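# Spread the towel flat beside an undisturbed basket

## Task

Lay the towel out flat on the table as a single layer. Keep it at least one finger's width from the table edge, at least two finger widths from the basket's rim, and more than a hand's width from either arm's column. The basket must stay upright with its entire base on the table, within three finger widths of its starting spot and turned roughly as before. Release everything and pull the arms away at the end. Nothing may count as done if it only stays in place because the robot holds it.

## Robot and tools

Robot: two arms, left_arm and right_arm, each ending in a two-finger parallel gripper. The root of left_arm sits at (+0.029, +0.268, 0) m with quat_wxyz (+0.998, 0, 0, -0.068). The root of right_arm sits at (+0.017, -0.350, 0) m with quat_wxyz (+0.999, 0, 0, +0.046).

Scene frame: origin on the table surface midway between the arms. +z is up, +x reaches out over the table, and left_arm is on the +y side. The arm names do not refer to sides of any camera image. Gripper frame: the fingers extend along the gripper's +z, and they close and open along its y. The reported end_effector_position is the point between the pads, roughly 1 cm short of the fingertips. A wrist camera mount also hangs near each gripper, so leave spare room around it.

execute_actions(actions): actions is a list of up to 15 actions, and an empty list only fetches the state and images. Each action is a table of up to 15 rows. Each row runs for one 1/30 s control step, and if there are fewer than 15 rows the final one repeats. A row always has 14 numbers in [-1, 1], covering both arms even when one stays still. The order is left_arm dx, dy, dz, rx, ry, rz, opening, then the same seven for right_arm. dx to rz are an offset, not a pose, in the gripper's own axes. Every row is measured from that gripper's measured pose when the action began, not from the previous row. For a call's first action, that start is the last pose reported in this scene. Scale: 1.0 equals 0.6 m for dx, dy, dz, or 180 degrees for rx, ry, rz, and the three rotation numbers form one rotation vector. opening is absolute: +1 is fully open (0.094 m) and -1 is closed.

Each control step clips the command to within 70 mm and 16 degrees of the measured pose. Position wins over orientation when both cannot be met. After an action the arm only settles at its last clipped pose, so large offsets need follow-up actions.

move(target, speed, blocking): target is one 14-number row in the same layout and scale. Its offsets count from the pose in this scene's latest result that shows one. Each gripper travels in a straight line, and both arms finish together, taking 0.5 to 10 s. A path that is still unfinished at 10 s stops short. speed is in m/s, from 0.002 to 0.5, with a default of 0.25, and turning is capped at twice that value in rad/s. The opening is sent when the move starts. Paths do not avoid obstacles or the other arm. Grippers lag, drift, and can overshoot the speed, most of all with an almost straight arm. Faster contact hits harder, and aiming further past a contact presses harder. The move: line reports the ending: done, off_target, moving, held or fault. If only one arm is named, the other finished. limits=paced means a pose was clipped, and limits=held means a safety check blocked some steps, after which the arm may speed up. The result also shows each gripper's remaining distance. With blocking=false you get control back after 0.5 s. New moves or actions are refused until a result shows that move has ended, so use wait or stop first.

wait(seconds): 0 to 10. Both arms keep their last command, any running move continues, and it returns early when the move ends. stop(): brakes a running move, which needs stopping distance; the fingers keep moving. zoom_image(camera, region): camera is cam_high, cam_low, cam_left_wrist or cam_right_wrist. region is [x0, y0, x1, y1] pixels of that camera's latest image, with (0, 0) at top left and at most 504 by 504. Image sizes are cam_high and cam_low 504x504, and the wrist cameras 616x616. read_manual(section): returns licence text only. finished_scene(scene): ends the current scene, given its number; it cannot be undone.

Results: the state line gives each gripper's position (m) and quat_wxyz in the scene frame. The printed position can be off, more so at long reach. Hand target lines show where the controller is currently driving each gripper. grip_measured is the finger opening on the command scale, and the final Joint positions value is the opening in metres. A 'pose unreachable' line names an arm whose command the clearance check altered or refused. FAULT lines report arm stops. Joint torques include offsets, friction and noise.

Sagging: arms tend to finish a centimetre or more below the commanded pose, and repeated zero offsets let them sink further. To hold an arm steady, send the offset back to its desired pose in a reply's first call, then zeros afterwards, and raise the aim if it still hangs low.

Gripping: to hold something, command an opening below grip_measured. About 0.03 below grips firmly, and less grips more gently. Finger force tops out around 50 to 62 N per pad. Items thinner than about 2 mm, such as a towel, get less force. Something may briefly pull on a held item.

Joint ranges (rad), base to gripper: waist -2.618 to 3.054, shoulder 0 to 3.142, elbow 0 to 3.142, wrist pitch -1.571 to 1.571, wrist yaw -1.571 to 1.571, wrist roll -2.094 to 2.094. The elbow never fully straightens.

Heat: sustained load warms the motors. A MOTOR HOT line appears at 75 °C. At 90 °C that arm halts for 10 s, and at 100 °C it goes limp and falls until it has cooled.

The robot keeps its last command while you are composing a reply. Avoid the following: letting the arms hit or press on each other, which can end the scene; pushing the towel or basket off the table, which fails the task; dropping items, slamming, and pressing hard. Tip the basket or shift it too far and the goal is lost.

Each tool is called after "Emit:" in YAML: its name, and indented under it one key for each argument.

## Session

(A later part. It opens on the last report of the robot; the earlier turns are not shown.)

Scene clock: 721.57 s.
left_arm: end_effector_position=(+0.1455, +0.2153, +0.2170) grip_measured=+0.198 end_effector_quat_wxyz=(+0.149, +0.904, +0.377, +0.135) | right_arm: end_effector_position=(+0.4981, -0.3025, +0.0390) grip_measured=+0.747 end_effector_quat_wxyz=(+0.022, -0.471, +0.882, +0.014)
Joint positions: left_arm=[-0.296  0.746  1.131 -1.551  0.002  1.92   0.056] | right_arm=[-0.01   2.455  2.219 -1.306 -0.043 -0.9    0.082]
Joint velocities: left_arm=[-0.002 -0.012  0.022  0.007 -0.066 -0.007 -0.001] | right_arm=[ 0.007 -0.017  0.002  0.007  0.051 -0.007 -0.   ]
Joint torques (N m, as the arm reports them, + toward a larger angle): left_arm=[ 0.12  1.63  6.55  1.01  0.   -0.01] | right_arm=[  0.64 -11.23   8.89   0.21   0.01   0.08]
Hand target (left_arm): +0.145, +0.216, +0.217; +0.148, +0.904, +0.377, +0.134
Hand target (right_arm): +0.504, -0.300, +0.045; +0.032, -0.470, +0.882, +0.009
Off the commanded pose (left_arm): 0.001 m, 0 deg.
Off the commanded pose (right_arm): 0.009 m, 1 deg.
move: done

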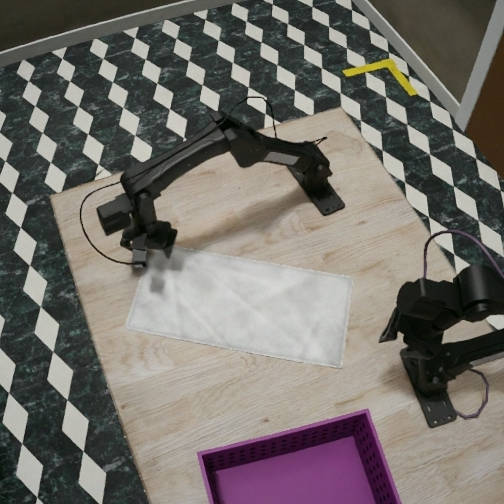

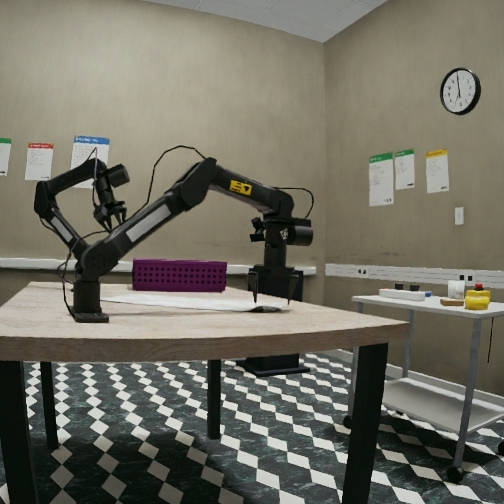

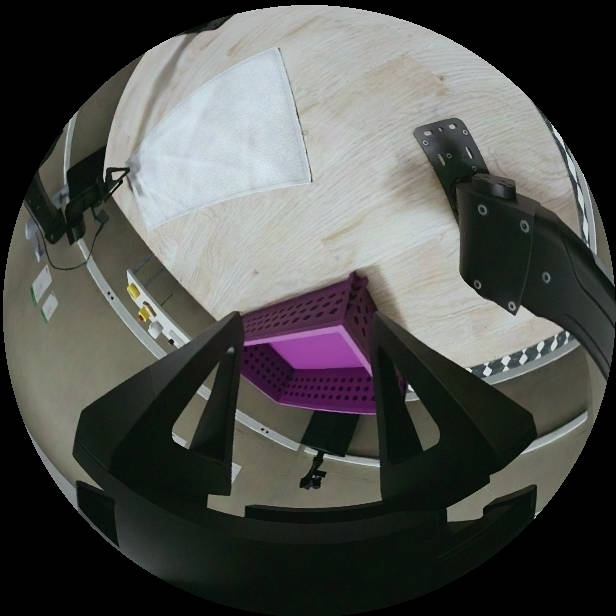

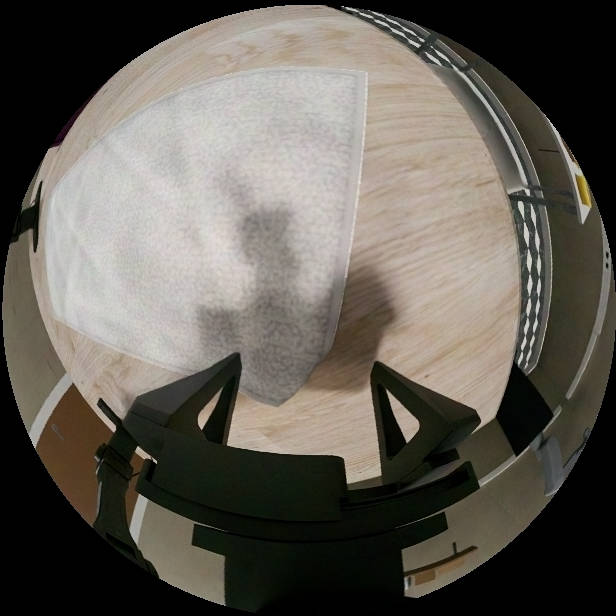

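Emit:
execute_actions:
  actions:
    - [[0,0,0,0,0,0,0.2, -0.055,0.0,0.015,0,0,0,0.75]]
    - [[0,0,0,0,0,0,0.2, -0.01,0,0,0,0,0,0.75]]

Scene clock: 725.03 s.
left_arm: end_effector_position=(+0.1468, +0.2147, +0.2176) grip_measured=+0.198 end_effector_quat_wxyz=(+0.151, +0.904, +0.377, +0.137) | right_arm: end_effector_position=(+0.5176, -0.2746, +0.0230) grip_measured=+0.747 end_effector_quat_wxyz=(+0.018, -0.474, +0.880, +0.014)
Joint positions: left_arm=[-0.296  0.746  1.131 -1.545  0.002  1.92   0.056] | right_arm=[ 0.044  2.622  2.467 -1.393 -0.038 -0.852  0.082]
Joint velocities: left_arm=[-0.002 -0.002  0.002  0.037  0.081 -0.007 -0.   ] | right_arm=[ 0.002  0.002  0.002 -0.007 -0.095 -0.022  0.   ]
Joint torques (N m, as the arm reports them, + toward a larger angle): left_arm=[0.05 1.56 6.47 1.05 0.02 0.06] | right_arm=[  0.55 -11.8    8.94   0.13  -0.04   0.05]
Hand target (left_arm): +0.146, +0.215, +0.217; +0.150, +0.904, +0.377, +0.136
Hand target (right_arm): +0.519, -0.270, +0.027; +0.022, -0.475, +0.880, +0.012
Off the commanded pose (left_arm): 0.001 m, 0 deg.
Off the commanded pose (right_arm): 0.007 m, 1 deg.

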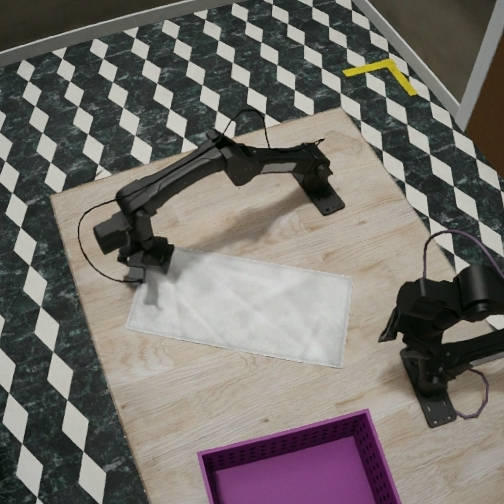

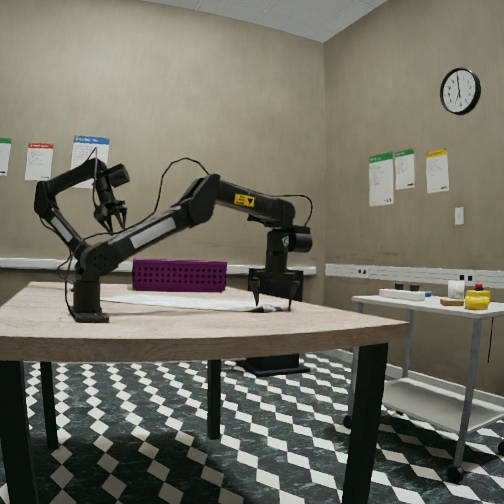

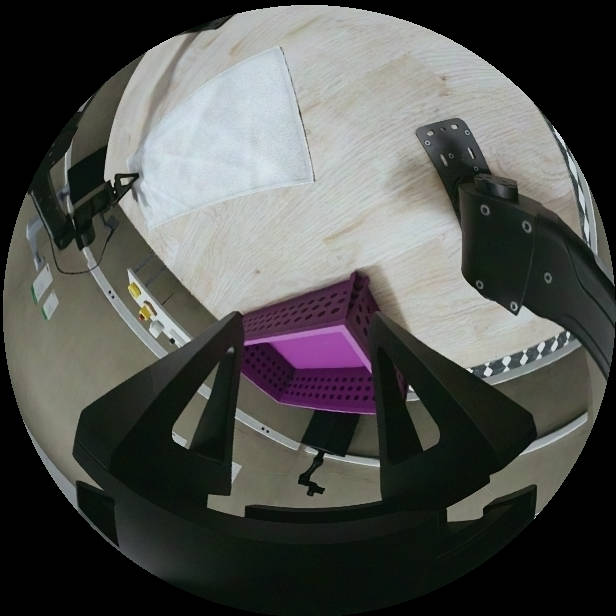

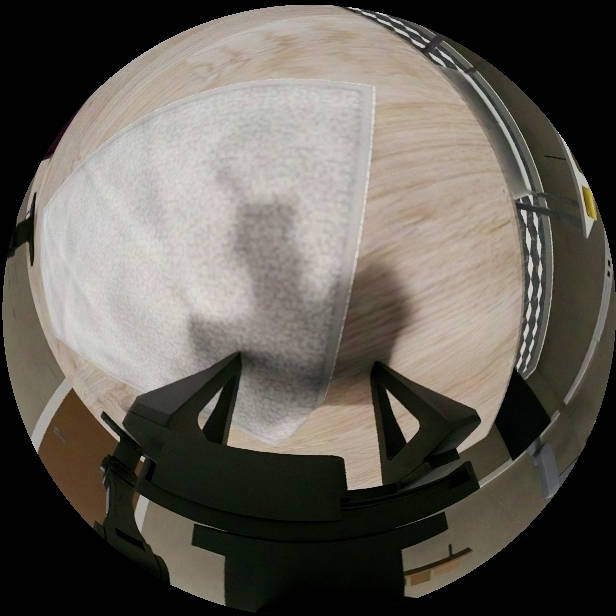

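Emit:
execute_actions:
  actions:
    - [[0,0,0,0,0,0,0.2, 0,0,0.04,0,0,0,0.75]]
    - [[0,0,0,0,0,0,0.2, 0,0,0.028,0,0,0,0.75]]
    - [[0,0,0,0,0,0,0.2, 0,0,0.028,0,0,0,-1]]
    - [[0,0,0,0,0,0,0.2, 0,0,0.028,0,0,0,-1]]

Scene clock: 730.53 s.
left_arm: end_effector_position=(+0.1494, +0.2136, +0.2189) grip_measured=+0.198 end_effector_quat_wxyz=(+0.155, +0.902, +0.376, +0.141) | right_arm: end_effector_position=(+0.5090, -0.2679, +0.0203) grip_measured=-0.933 end_effector_quat_wxyz=(+0.027, -0.475, +0.879, +0.028)
Joint positions: left_arm=[-0.296  0.746  1.131 -1.533  0.002  1.92   0.056] | right_arm=[ 0.048  2.548  2.315 -1.307 -0.071 -0.852  0.003]
Joint velocities: left_arm=[-0.012 -0.012 -0.002  0.066 -0.066 -0.11  -0.001] | right_arm=[-0.017 -0.012 -0.007 -0.022  0.037  0.022 -0.001]
Joint torques (N m, as the arm reports them, + toward a larger angle): left_arm=[0.08 1.46 6.6  1.05 0.01 0.04] | right_arm=[  0.36 -10.89   3.04   0.63   0.04   0.02]
Hand target (left_arm): +0.149, +0.214, +0.219; +0.154, +0.903, +0.376, +0.140
Hand target (right_arm): +0.509, -0.267, +0.004; +0.023, -0.475, +0.879, +0.028
Off the commanded pose (left_arm): 0.001 m, 0 deg.
Off the commanded pose (right_arm): 0.017 m, 0 deg.

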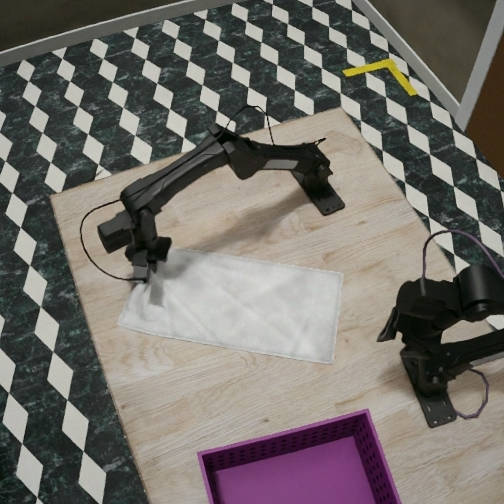

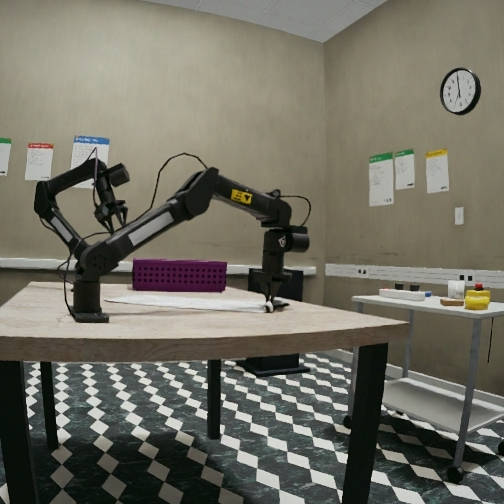

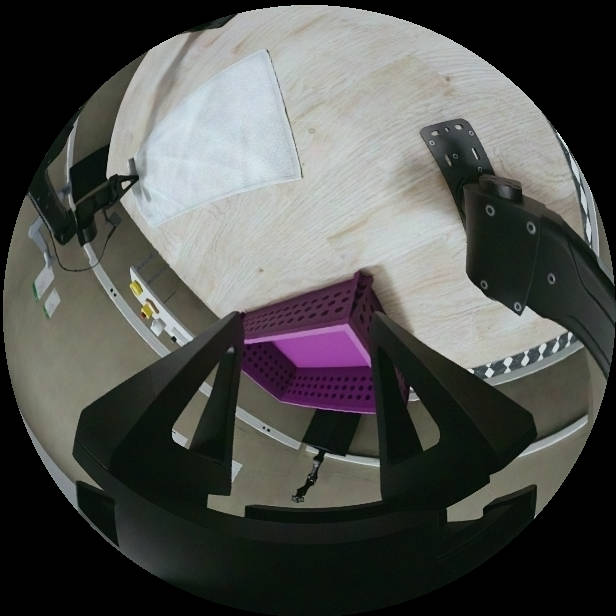

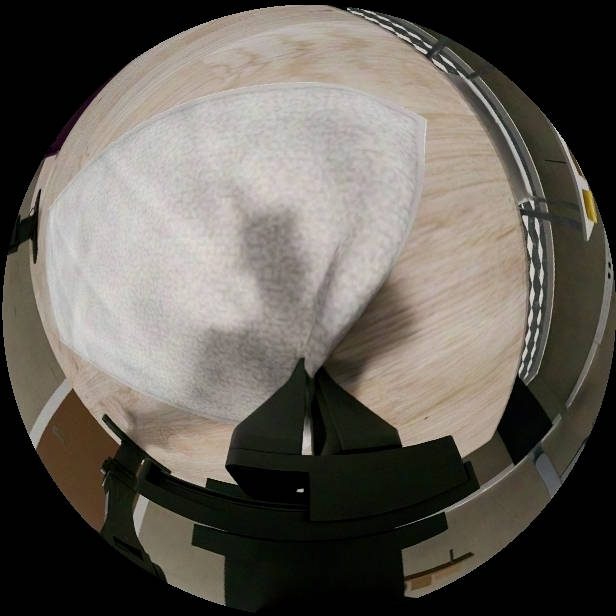

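Emit:
move:
  target: [0, 0, 0, 0, 0, 0, 0.2, 0, 0, -0.11, 0, 0, 0, -1]
  speed: 0.04

Scene clock: 736.03 s.
left_arm: end_effector_position=(+0.1501, +0.2132, +0.2192) grip_measured=+0.198 end_effector_quat_wxyz=(+0.157, +0.902, +0.376, +0.143) | right_arm: end_effector_position=(+0.5050, -0.2685, +0.0678) grip_measured=-0.933 end_effector_quat_wxyz=(+0.021, -0.476, +0.879, +0.030)
Joint positions: left_arm=[-0.296  0.746  1.131 -1.529  0.002  1.92   0.056] | right_arm=[ 0.048  2.589  2.583 -1.546 -0.071 -0.853  0.003]
Joint velocities: left_arm=[-0.012 -0.002  0.007  0.051  0.081 -0.051  0.   ] | right_arm=[ 0.012 -0.007  0.012 -0.007 -0.037  0.037 -0.   ]
Joint torques (N m, as the arm reports them, + toward a larger angle): left_arm=[0.02 1.37 6.61 1.08 0.01 0.01] | right_arm=[ -0.76 -13.89   8.13   0.14  -0.03  -0.08]
Hand target (left_arm): +0.149, +0.214, +0.219; +0.155, +0.902, +0.376, +0.142
Hand target (right_arm): +0.508, -0.273, +0.086; +0.038, -0.475, +0.879, +0.023
Off the commanded pose (left_arm): 0.001 m, 0 deg.
Off the commanded pose (right_arm): 0.019 m, 1 deg.
joint sent to its limit (right arm) — the command would take joint 4 (wrist pitch) past its lower limit, so that joint was sent only as far as its limit.
move: off_target (right_arm)

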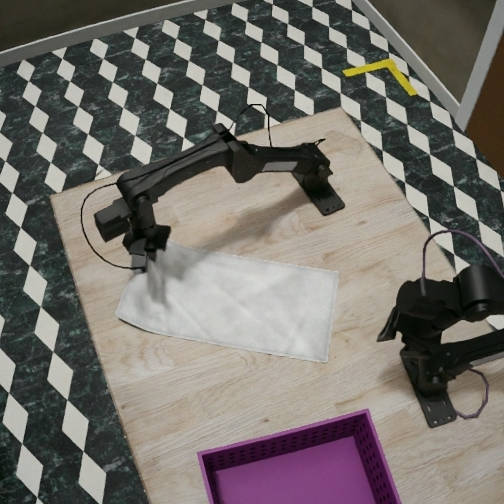

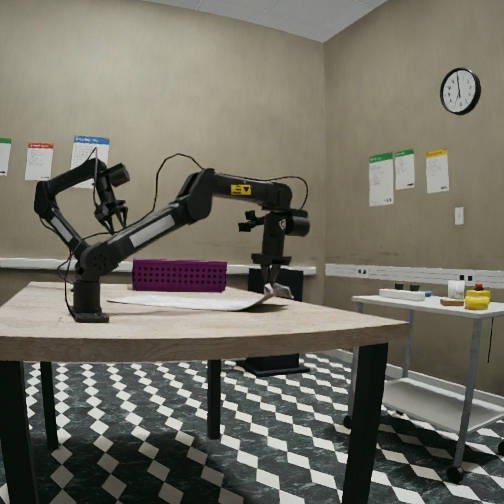

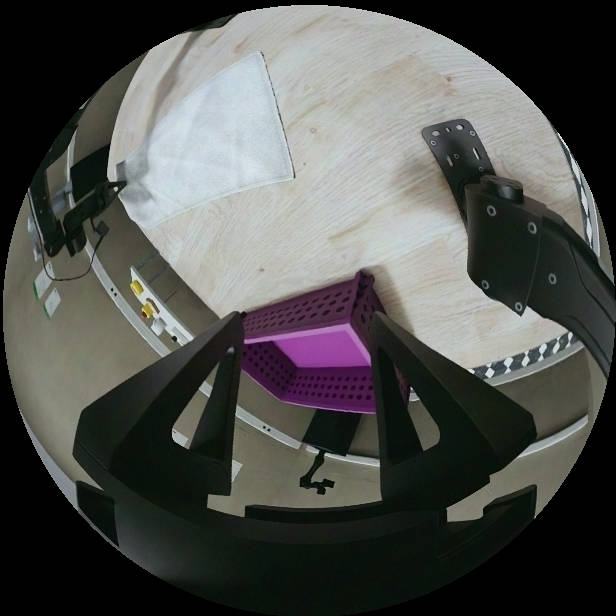

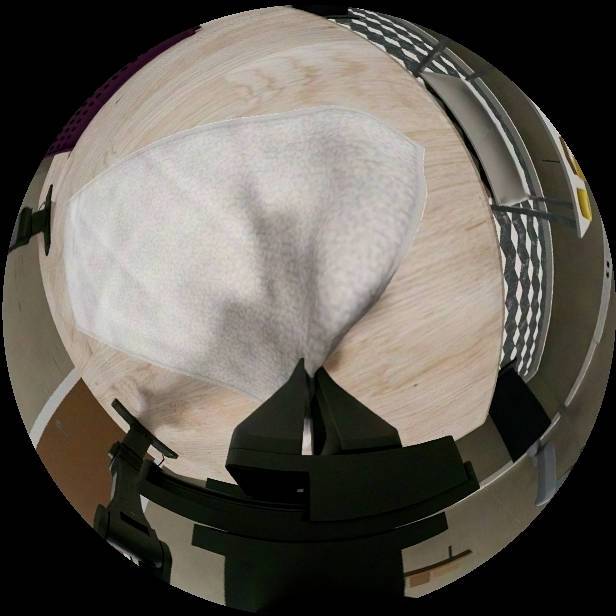

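Emit:
zoom_image:
  camera: "cam_low"
  region: [200, 265, 320, 325]

Region (200, 265, 320, 325) of cam_low's 504x504 image, scaled by 4.200, with more detail than that image has.

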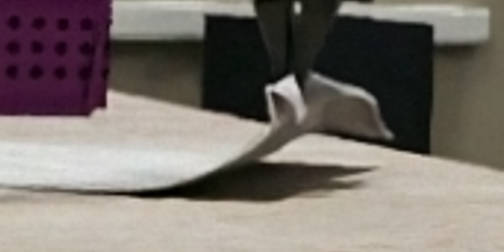

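Emit:
move:
  target: [0, 0, 0, 0, 0, 0, 0.2, 0, -0.02, 0.06, 0, 0, 0, -1]
  speed: 0.03

Emit:
zoom_image:
  camera: "cam_low"
  region: [200, 265, 320, 325]

Scene clock: 742.97 s.
left_arm: end_effector_position=(+0.1507, +0.2129, +0.2195) grip_measured=+0.198 end_effector_quat_wxyz=(+0.158, +0.902, +0.376, +0.144) | right_arm: end_effector_position=(+0.5122, -0.2674, +0.0339) grip_measured=-0.933 end_effector_quat_wxyz=(+0.018, -0.477, +0.878, +0.031)
Joint positions: left_arm=[-0.296  0.746  1.131 -1.526  0.002  1.92   0.056] | right_arm=[ 0.048  2.618  2.502 -1.443 -0.071 -0.857  0.003]
Joint velocities: left_arm=[-0.002  0.007  0.002 -0.037 -0.051  0.022 -0.001] | right_arm=[-0.007 -0.022 -0.007 -0.007 -0.037 -0.051  0.   ]
Joint torques (N m, as the arm reports them, + toward a larger angle): left_arm=[0.15 1.32 6.5  1.09 0.03 0.06] | right_arm=[ -0.82 -12.08   5.58   0.3   -0.02  -0.13]
Hand target (left_arm): +0.150, +0.213, +0.219; +0.156, +0.902, +0.376, +0.143
Hand target (right_arm): +0.515, -0.272, +0.031; +0.021, -0.476, +0.879, +0.030
Off the commanded pose (left_arm): 0.001 m, 0 deg.
Off the commanded pose (right_arm): 0.006 m, 0 deg.
move: done

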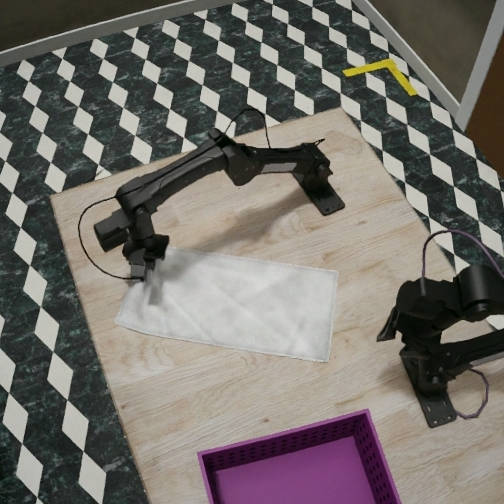

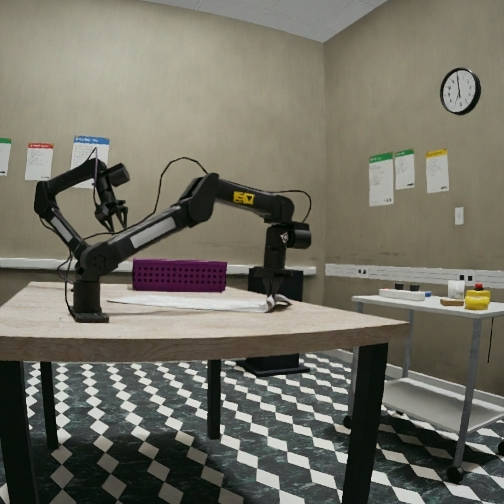

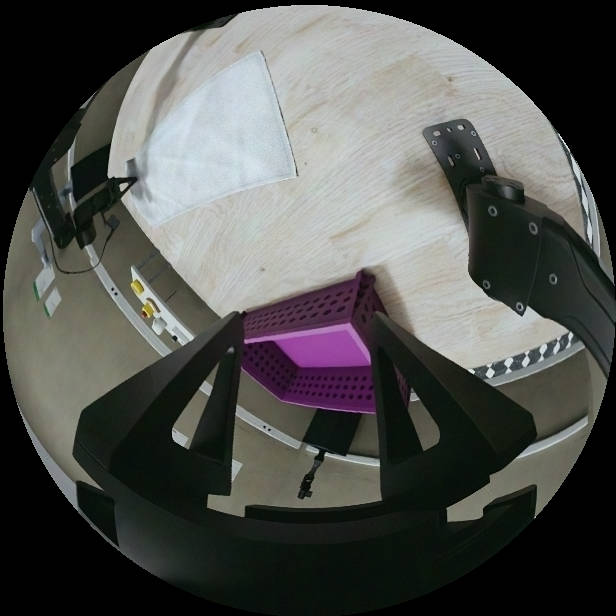

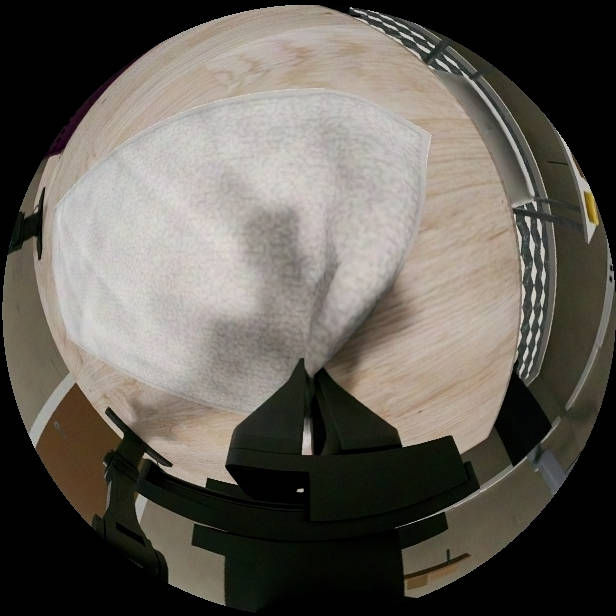

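Region (200, 265, 320, 325) of cam_low's 504x504 image, scaled by 4.200, with more detail than that image has.

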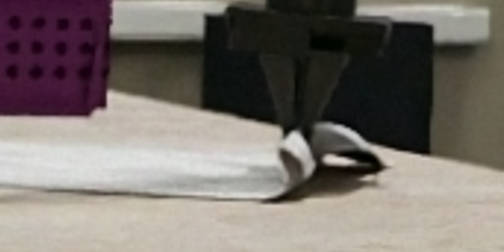

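Emit:
move:
  target: [0, 0, 0, 0, 0, 0, 0.2, 0, 0, -0.06, 0, 0, 0, -1]
  speed: 0.04

Emit:
execute_actions:
  actions:
    - [[0,0,0,0,0,0,0.2, 0,0,-0.01,0,0,0,0.4]]
    - [[0,0,0,0,0,0,0.2, 0,0,-0.01,0,0,0,0.4]]

Emit:
zoom_image:
  camera: "cam_low"
  region: [200, 265, 320, 325]

Scene clock: 749.83 s.
left_arm: end_effector_position=(+0.1514, +0.2126, +0.2199) grip_measured=+0.198 end_effector_quat_wxyz=(+0.159, +0.901, +0.376, +0.145) | right_arm: end_effector_position=(+0.5096, -0.2678, +0.0514) grip_measured=-0.933 end_effector_quat_wxyz=(+0.015, -0.477, +0.878, +0.032)
Joint positions: left_arm=[-0.296  0.746  1.131 -1.523  0.002  1.92   0.056] | right_arm=[ 0.048  2.644  2.623 -1.545 -0.071 -0.857  0.003]
Joint velocities: left_arm=[ 0.007 -0.007  0.012  0.007  0.007 -0.022 -0.002] | right_arm=[ 0.012 -0.002 -0.027  0.037 -0.007  0.081 -0.001]
Joint torques (N m, as the arm reports them, + toward a larger angle): left_arm=[ 0.06  1.39  6.52  1.08 -0.01  0.02] | right_arm=[ -0.41 -14.13   7.77   0.12  -0.03  -0.04]
Hand target (left_arm): +0.151, +0.213, +0.220; +0.158, +0.902, +0.376, +0.144
Hand target (right_arm): +0.512, -0.270, +0.069; +0.031, -0.477, +0.878, +0.026
Off the commanded pose (left_arm): 0.001 m, 0 deg.
Off the commanded pose (right_arm): 0.019 m, 0 deg.
joint sent to its limit (right arm) — the command would take joint 4 (wrist pitch) past its lower limit, so that joint was sent only as far as its limit.
move: off_target (right_arm)

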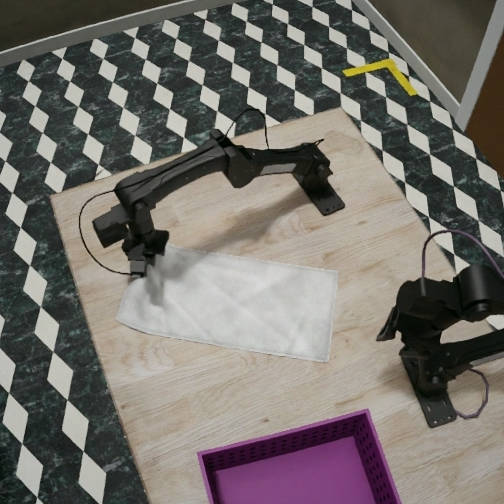

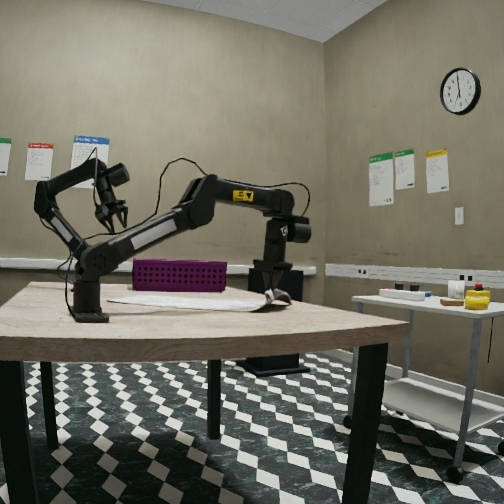

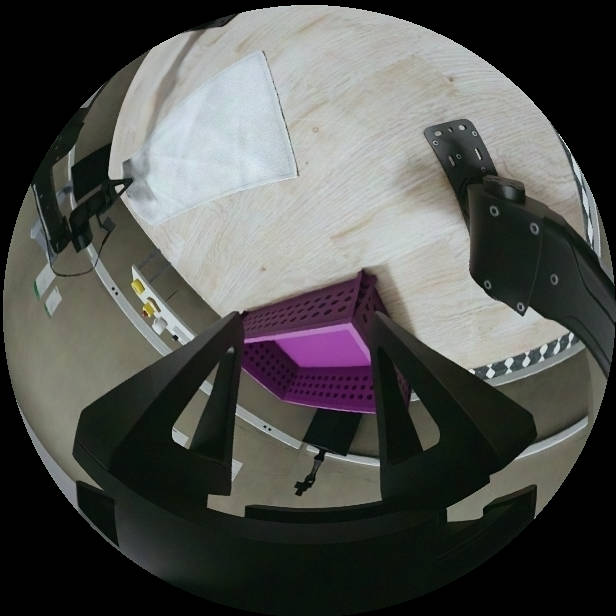

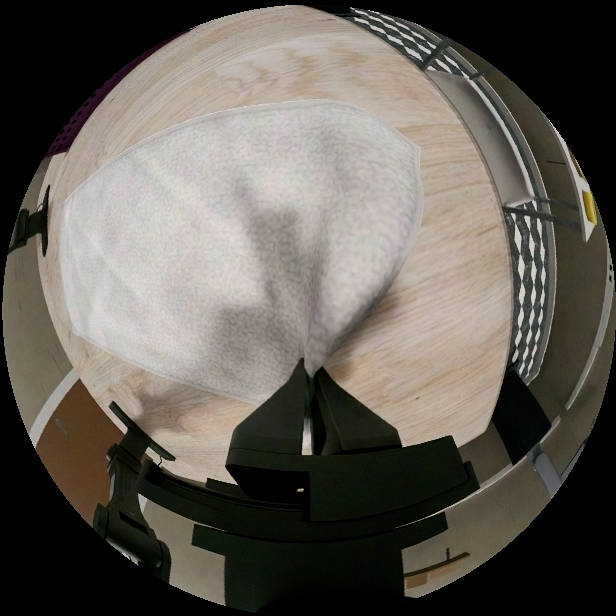

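Scene clock: 750.83 s.
left_arm: end_effector_position=(+0.1528, +0.2120, +0.2206) grip_measured=+0.198 end_effector_quat_wxyz=(+0.161, +0.901, +0.376, +0.147) | right_arm: end_effector_position=(+0.5093, -0.2678, +0.0514) grip_measured=+0.397 end_effector_quat_wxyz=(+0.014, -0.477, +0.878, +0.033)
Joint positions: left_arm=[-0.296  0.746  1.131 -1.516  0.002  1.92   0.056] | right_arm=[ 0.048  2.644  2.623 -1.546 -0.071 -0.857  0.066]
Joint velocities: left_arm=[-0.002  0.002 -0.012  0.022 -0.051 -0.051  0.001] | right_arm=[-0.012 -0.017  0.012 -0.037 -0.022  0.066 -0.001]
Joint torques (N m, as the arm reports them, + toward a larger angle): left_arm=[-0.2   1.3   6.69  1.08  0.01  0.01] | right_arm=[ -0.06 -12.65   7.2    0.11  -0.03  -0.01]
Hand target (left_arm): +0.152, +0.212, +0.220; +0.160, +0.901, +0.376, +0.146
Hand target (right_arm): +0.509, -0.268, +0.057; +0.017, -0.477, +0.878, +0.031
Off the commanded pose (left_arm): 0.001 m, 0 deg.
Off the commanded pose (right_arm): 0.006 m, 0 deg.
joint sent to its limit (right arm) — the command would take joint 4 (wrist pitch) past its lower limit, so that joint was sent only as far as its limit.

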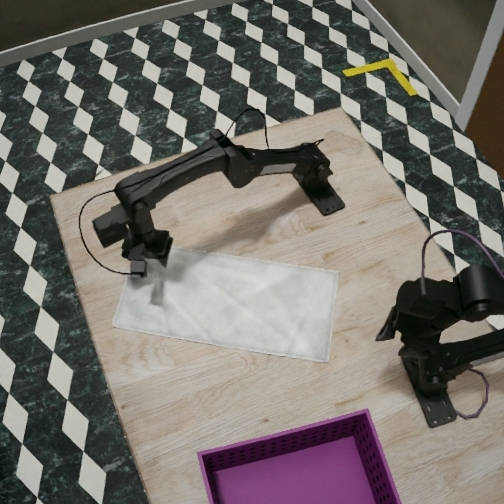

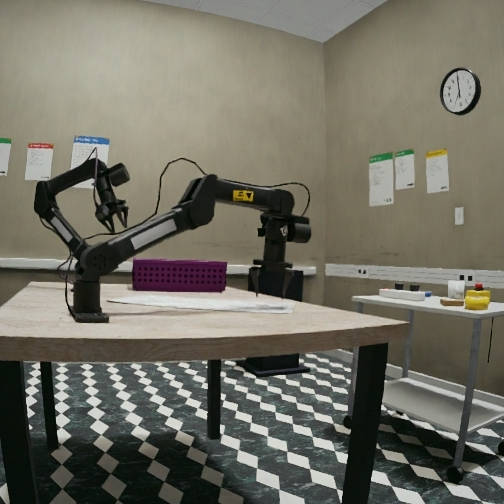

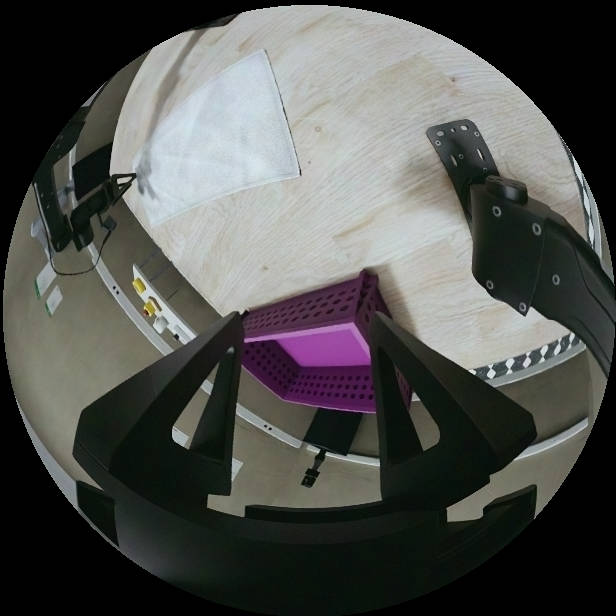

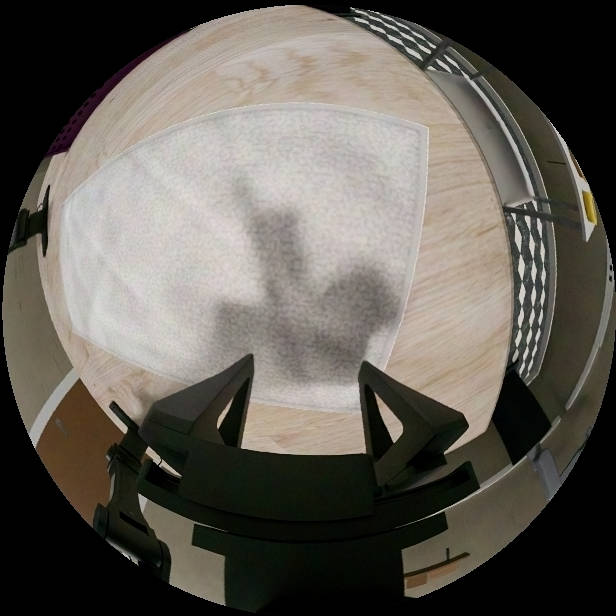

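Region (200, 265, 320, 325) of cam_low's 504x504 image, scaled by 4.200, with more detail than that image has.

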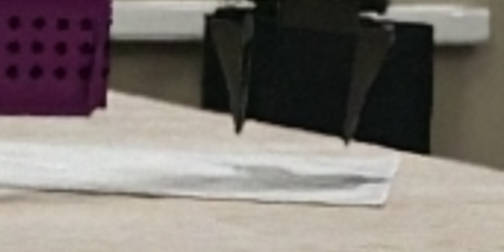

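Emit:
move:
  target: [0, 0, 0, 0, 0, 0, 0.2, 0.40, 0.32, -0.2, 0, 0, 0, 0.4]
  speed: 0.2

Emit:
zoom_image:
  camera: "cam_high"
  region: [40, 190, 460, 440]

Scene clock: 754.47 s.
left_arm: end_effector_position=(+0.1535, +0.2116, +0.2210) grip_measured=+0.198 end_effector_quat_wxyz=(+0.163, +0.900, +0.375, +0.148) | right_arm: end_effector_position=(+0.2248, -0.3718, +0.1646) grip_measured=+0.398 end_effector_quat_wxyz=(+0.011, -0.478, +0.878, +0.031)
Joint positions: left_arm=[-0.296  0.746  1.131 -1.512  0.002  1.92   0.056] | right_arm=[-0.253  1.357  1.26  -1.494 -0.063 -1.161  0.066]
Joint velocities: left_arm=[-0.012  0.002  0.007 -0.022  0.081 -0.007  0.   ] | right_arm=[ 0.002 -0.002  0.012 -0.007 -0.007 -0.037  0.   ]
Joint torques (N m, as the arm reports them, + toward a larger angle): left_arm=[-0.01  1.24  6.49  1.1  -0.03  0.03] | right_arm=[-0.88 -5.08  5.62  0.11 -0.01 -0.03]
Hand target (left_arm): +0.153, +0.212, +0.221; +0.161, +0.901, +0.376, +0.147
Hand target (right_arm): +0.219, -0.373, +0.167; +0.012, -0.478, +0.878, +0.030
Off the commanded pose (left_arm): 0.001 m, 0 deg.
Off the commanded pose (right_arm): 0.007 m, 0 deg.
move: done

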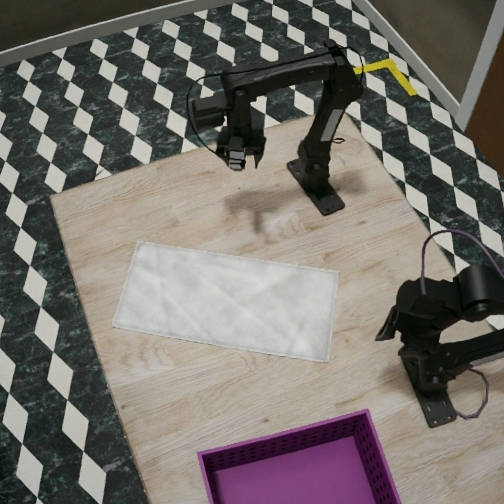

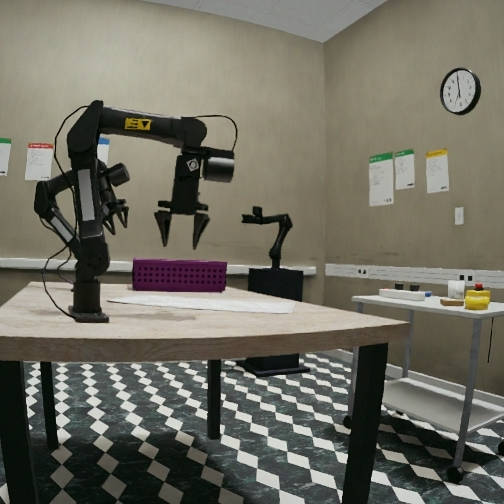

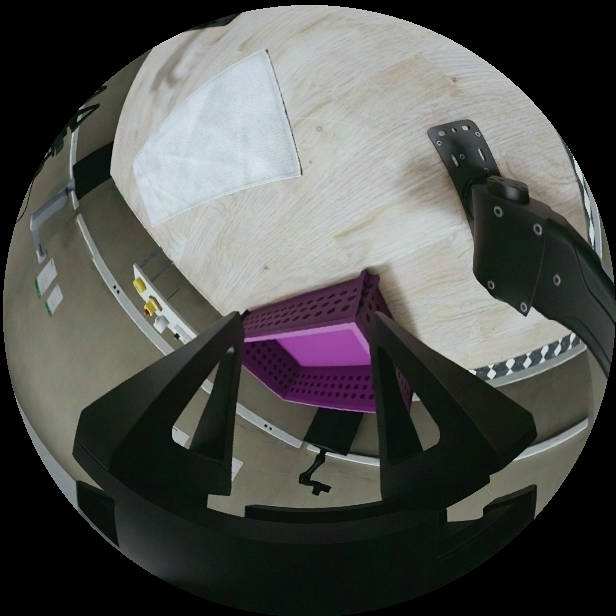

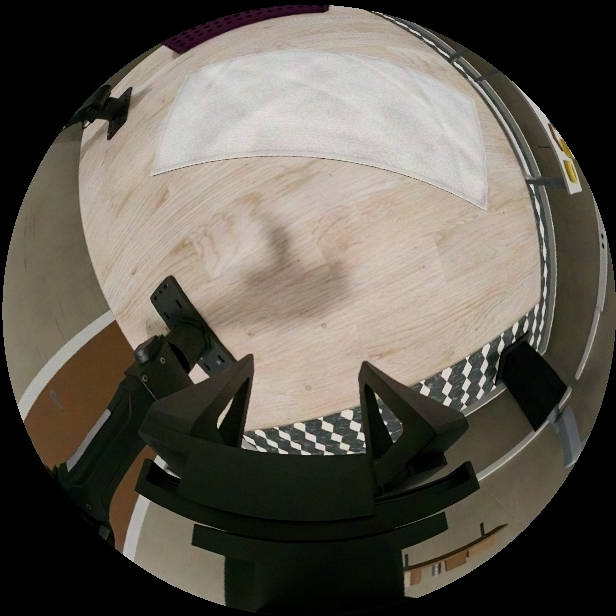

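Region (40, 190, 460, 440) of cam_high's 504x504 image, scaled by 1.200, with more detail than that image has; it fills the top 300 rows of this view, and the rest is white.

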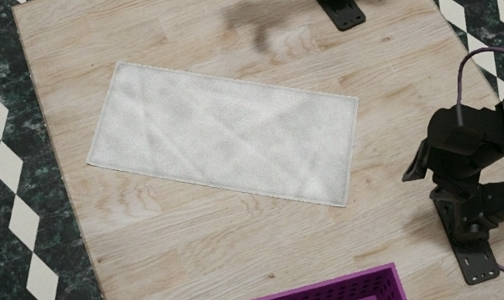

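Emit:
finished_scene:
  scene: 2

The scene is finished: the task was done.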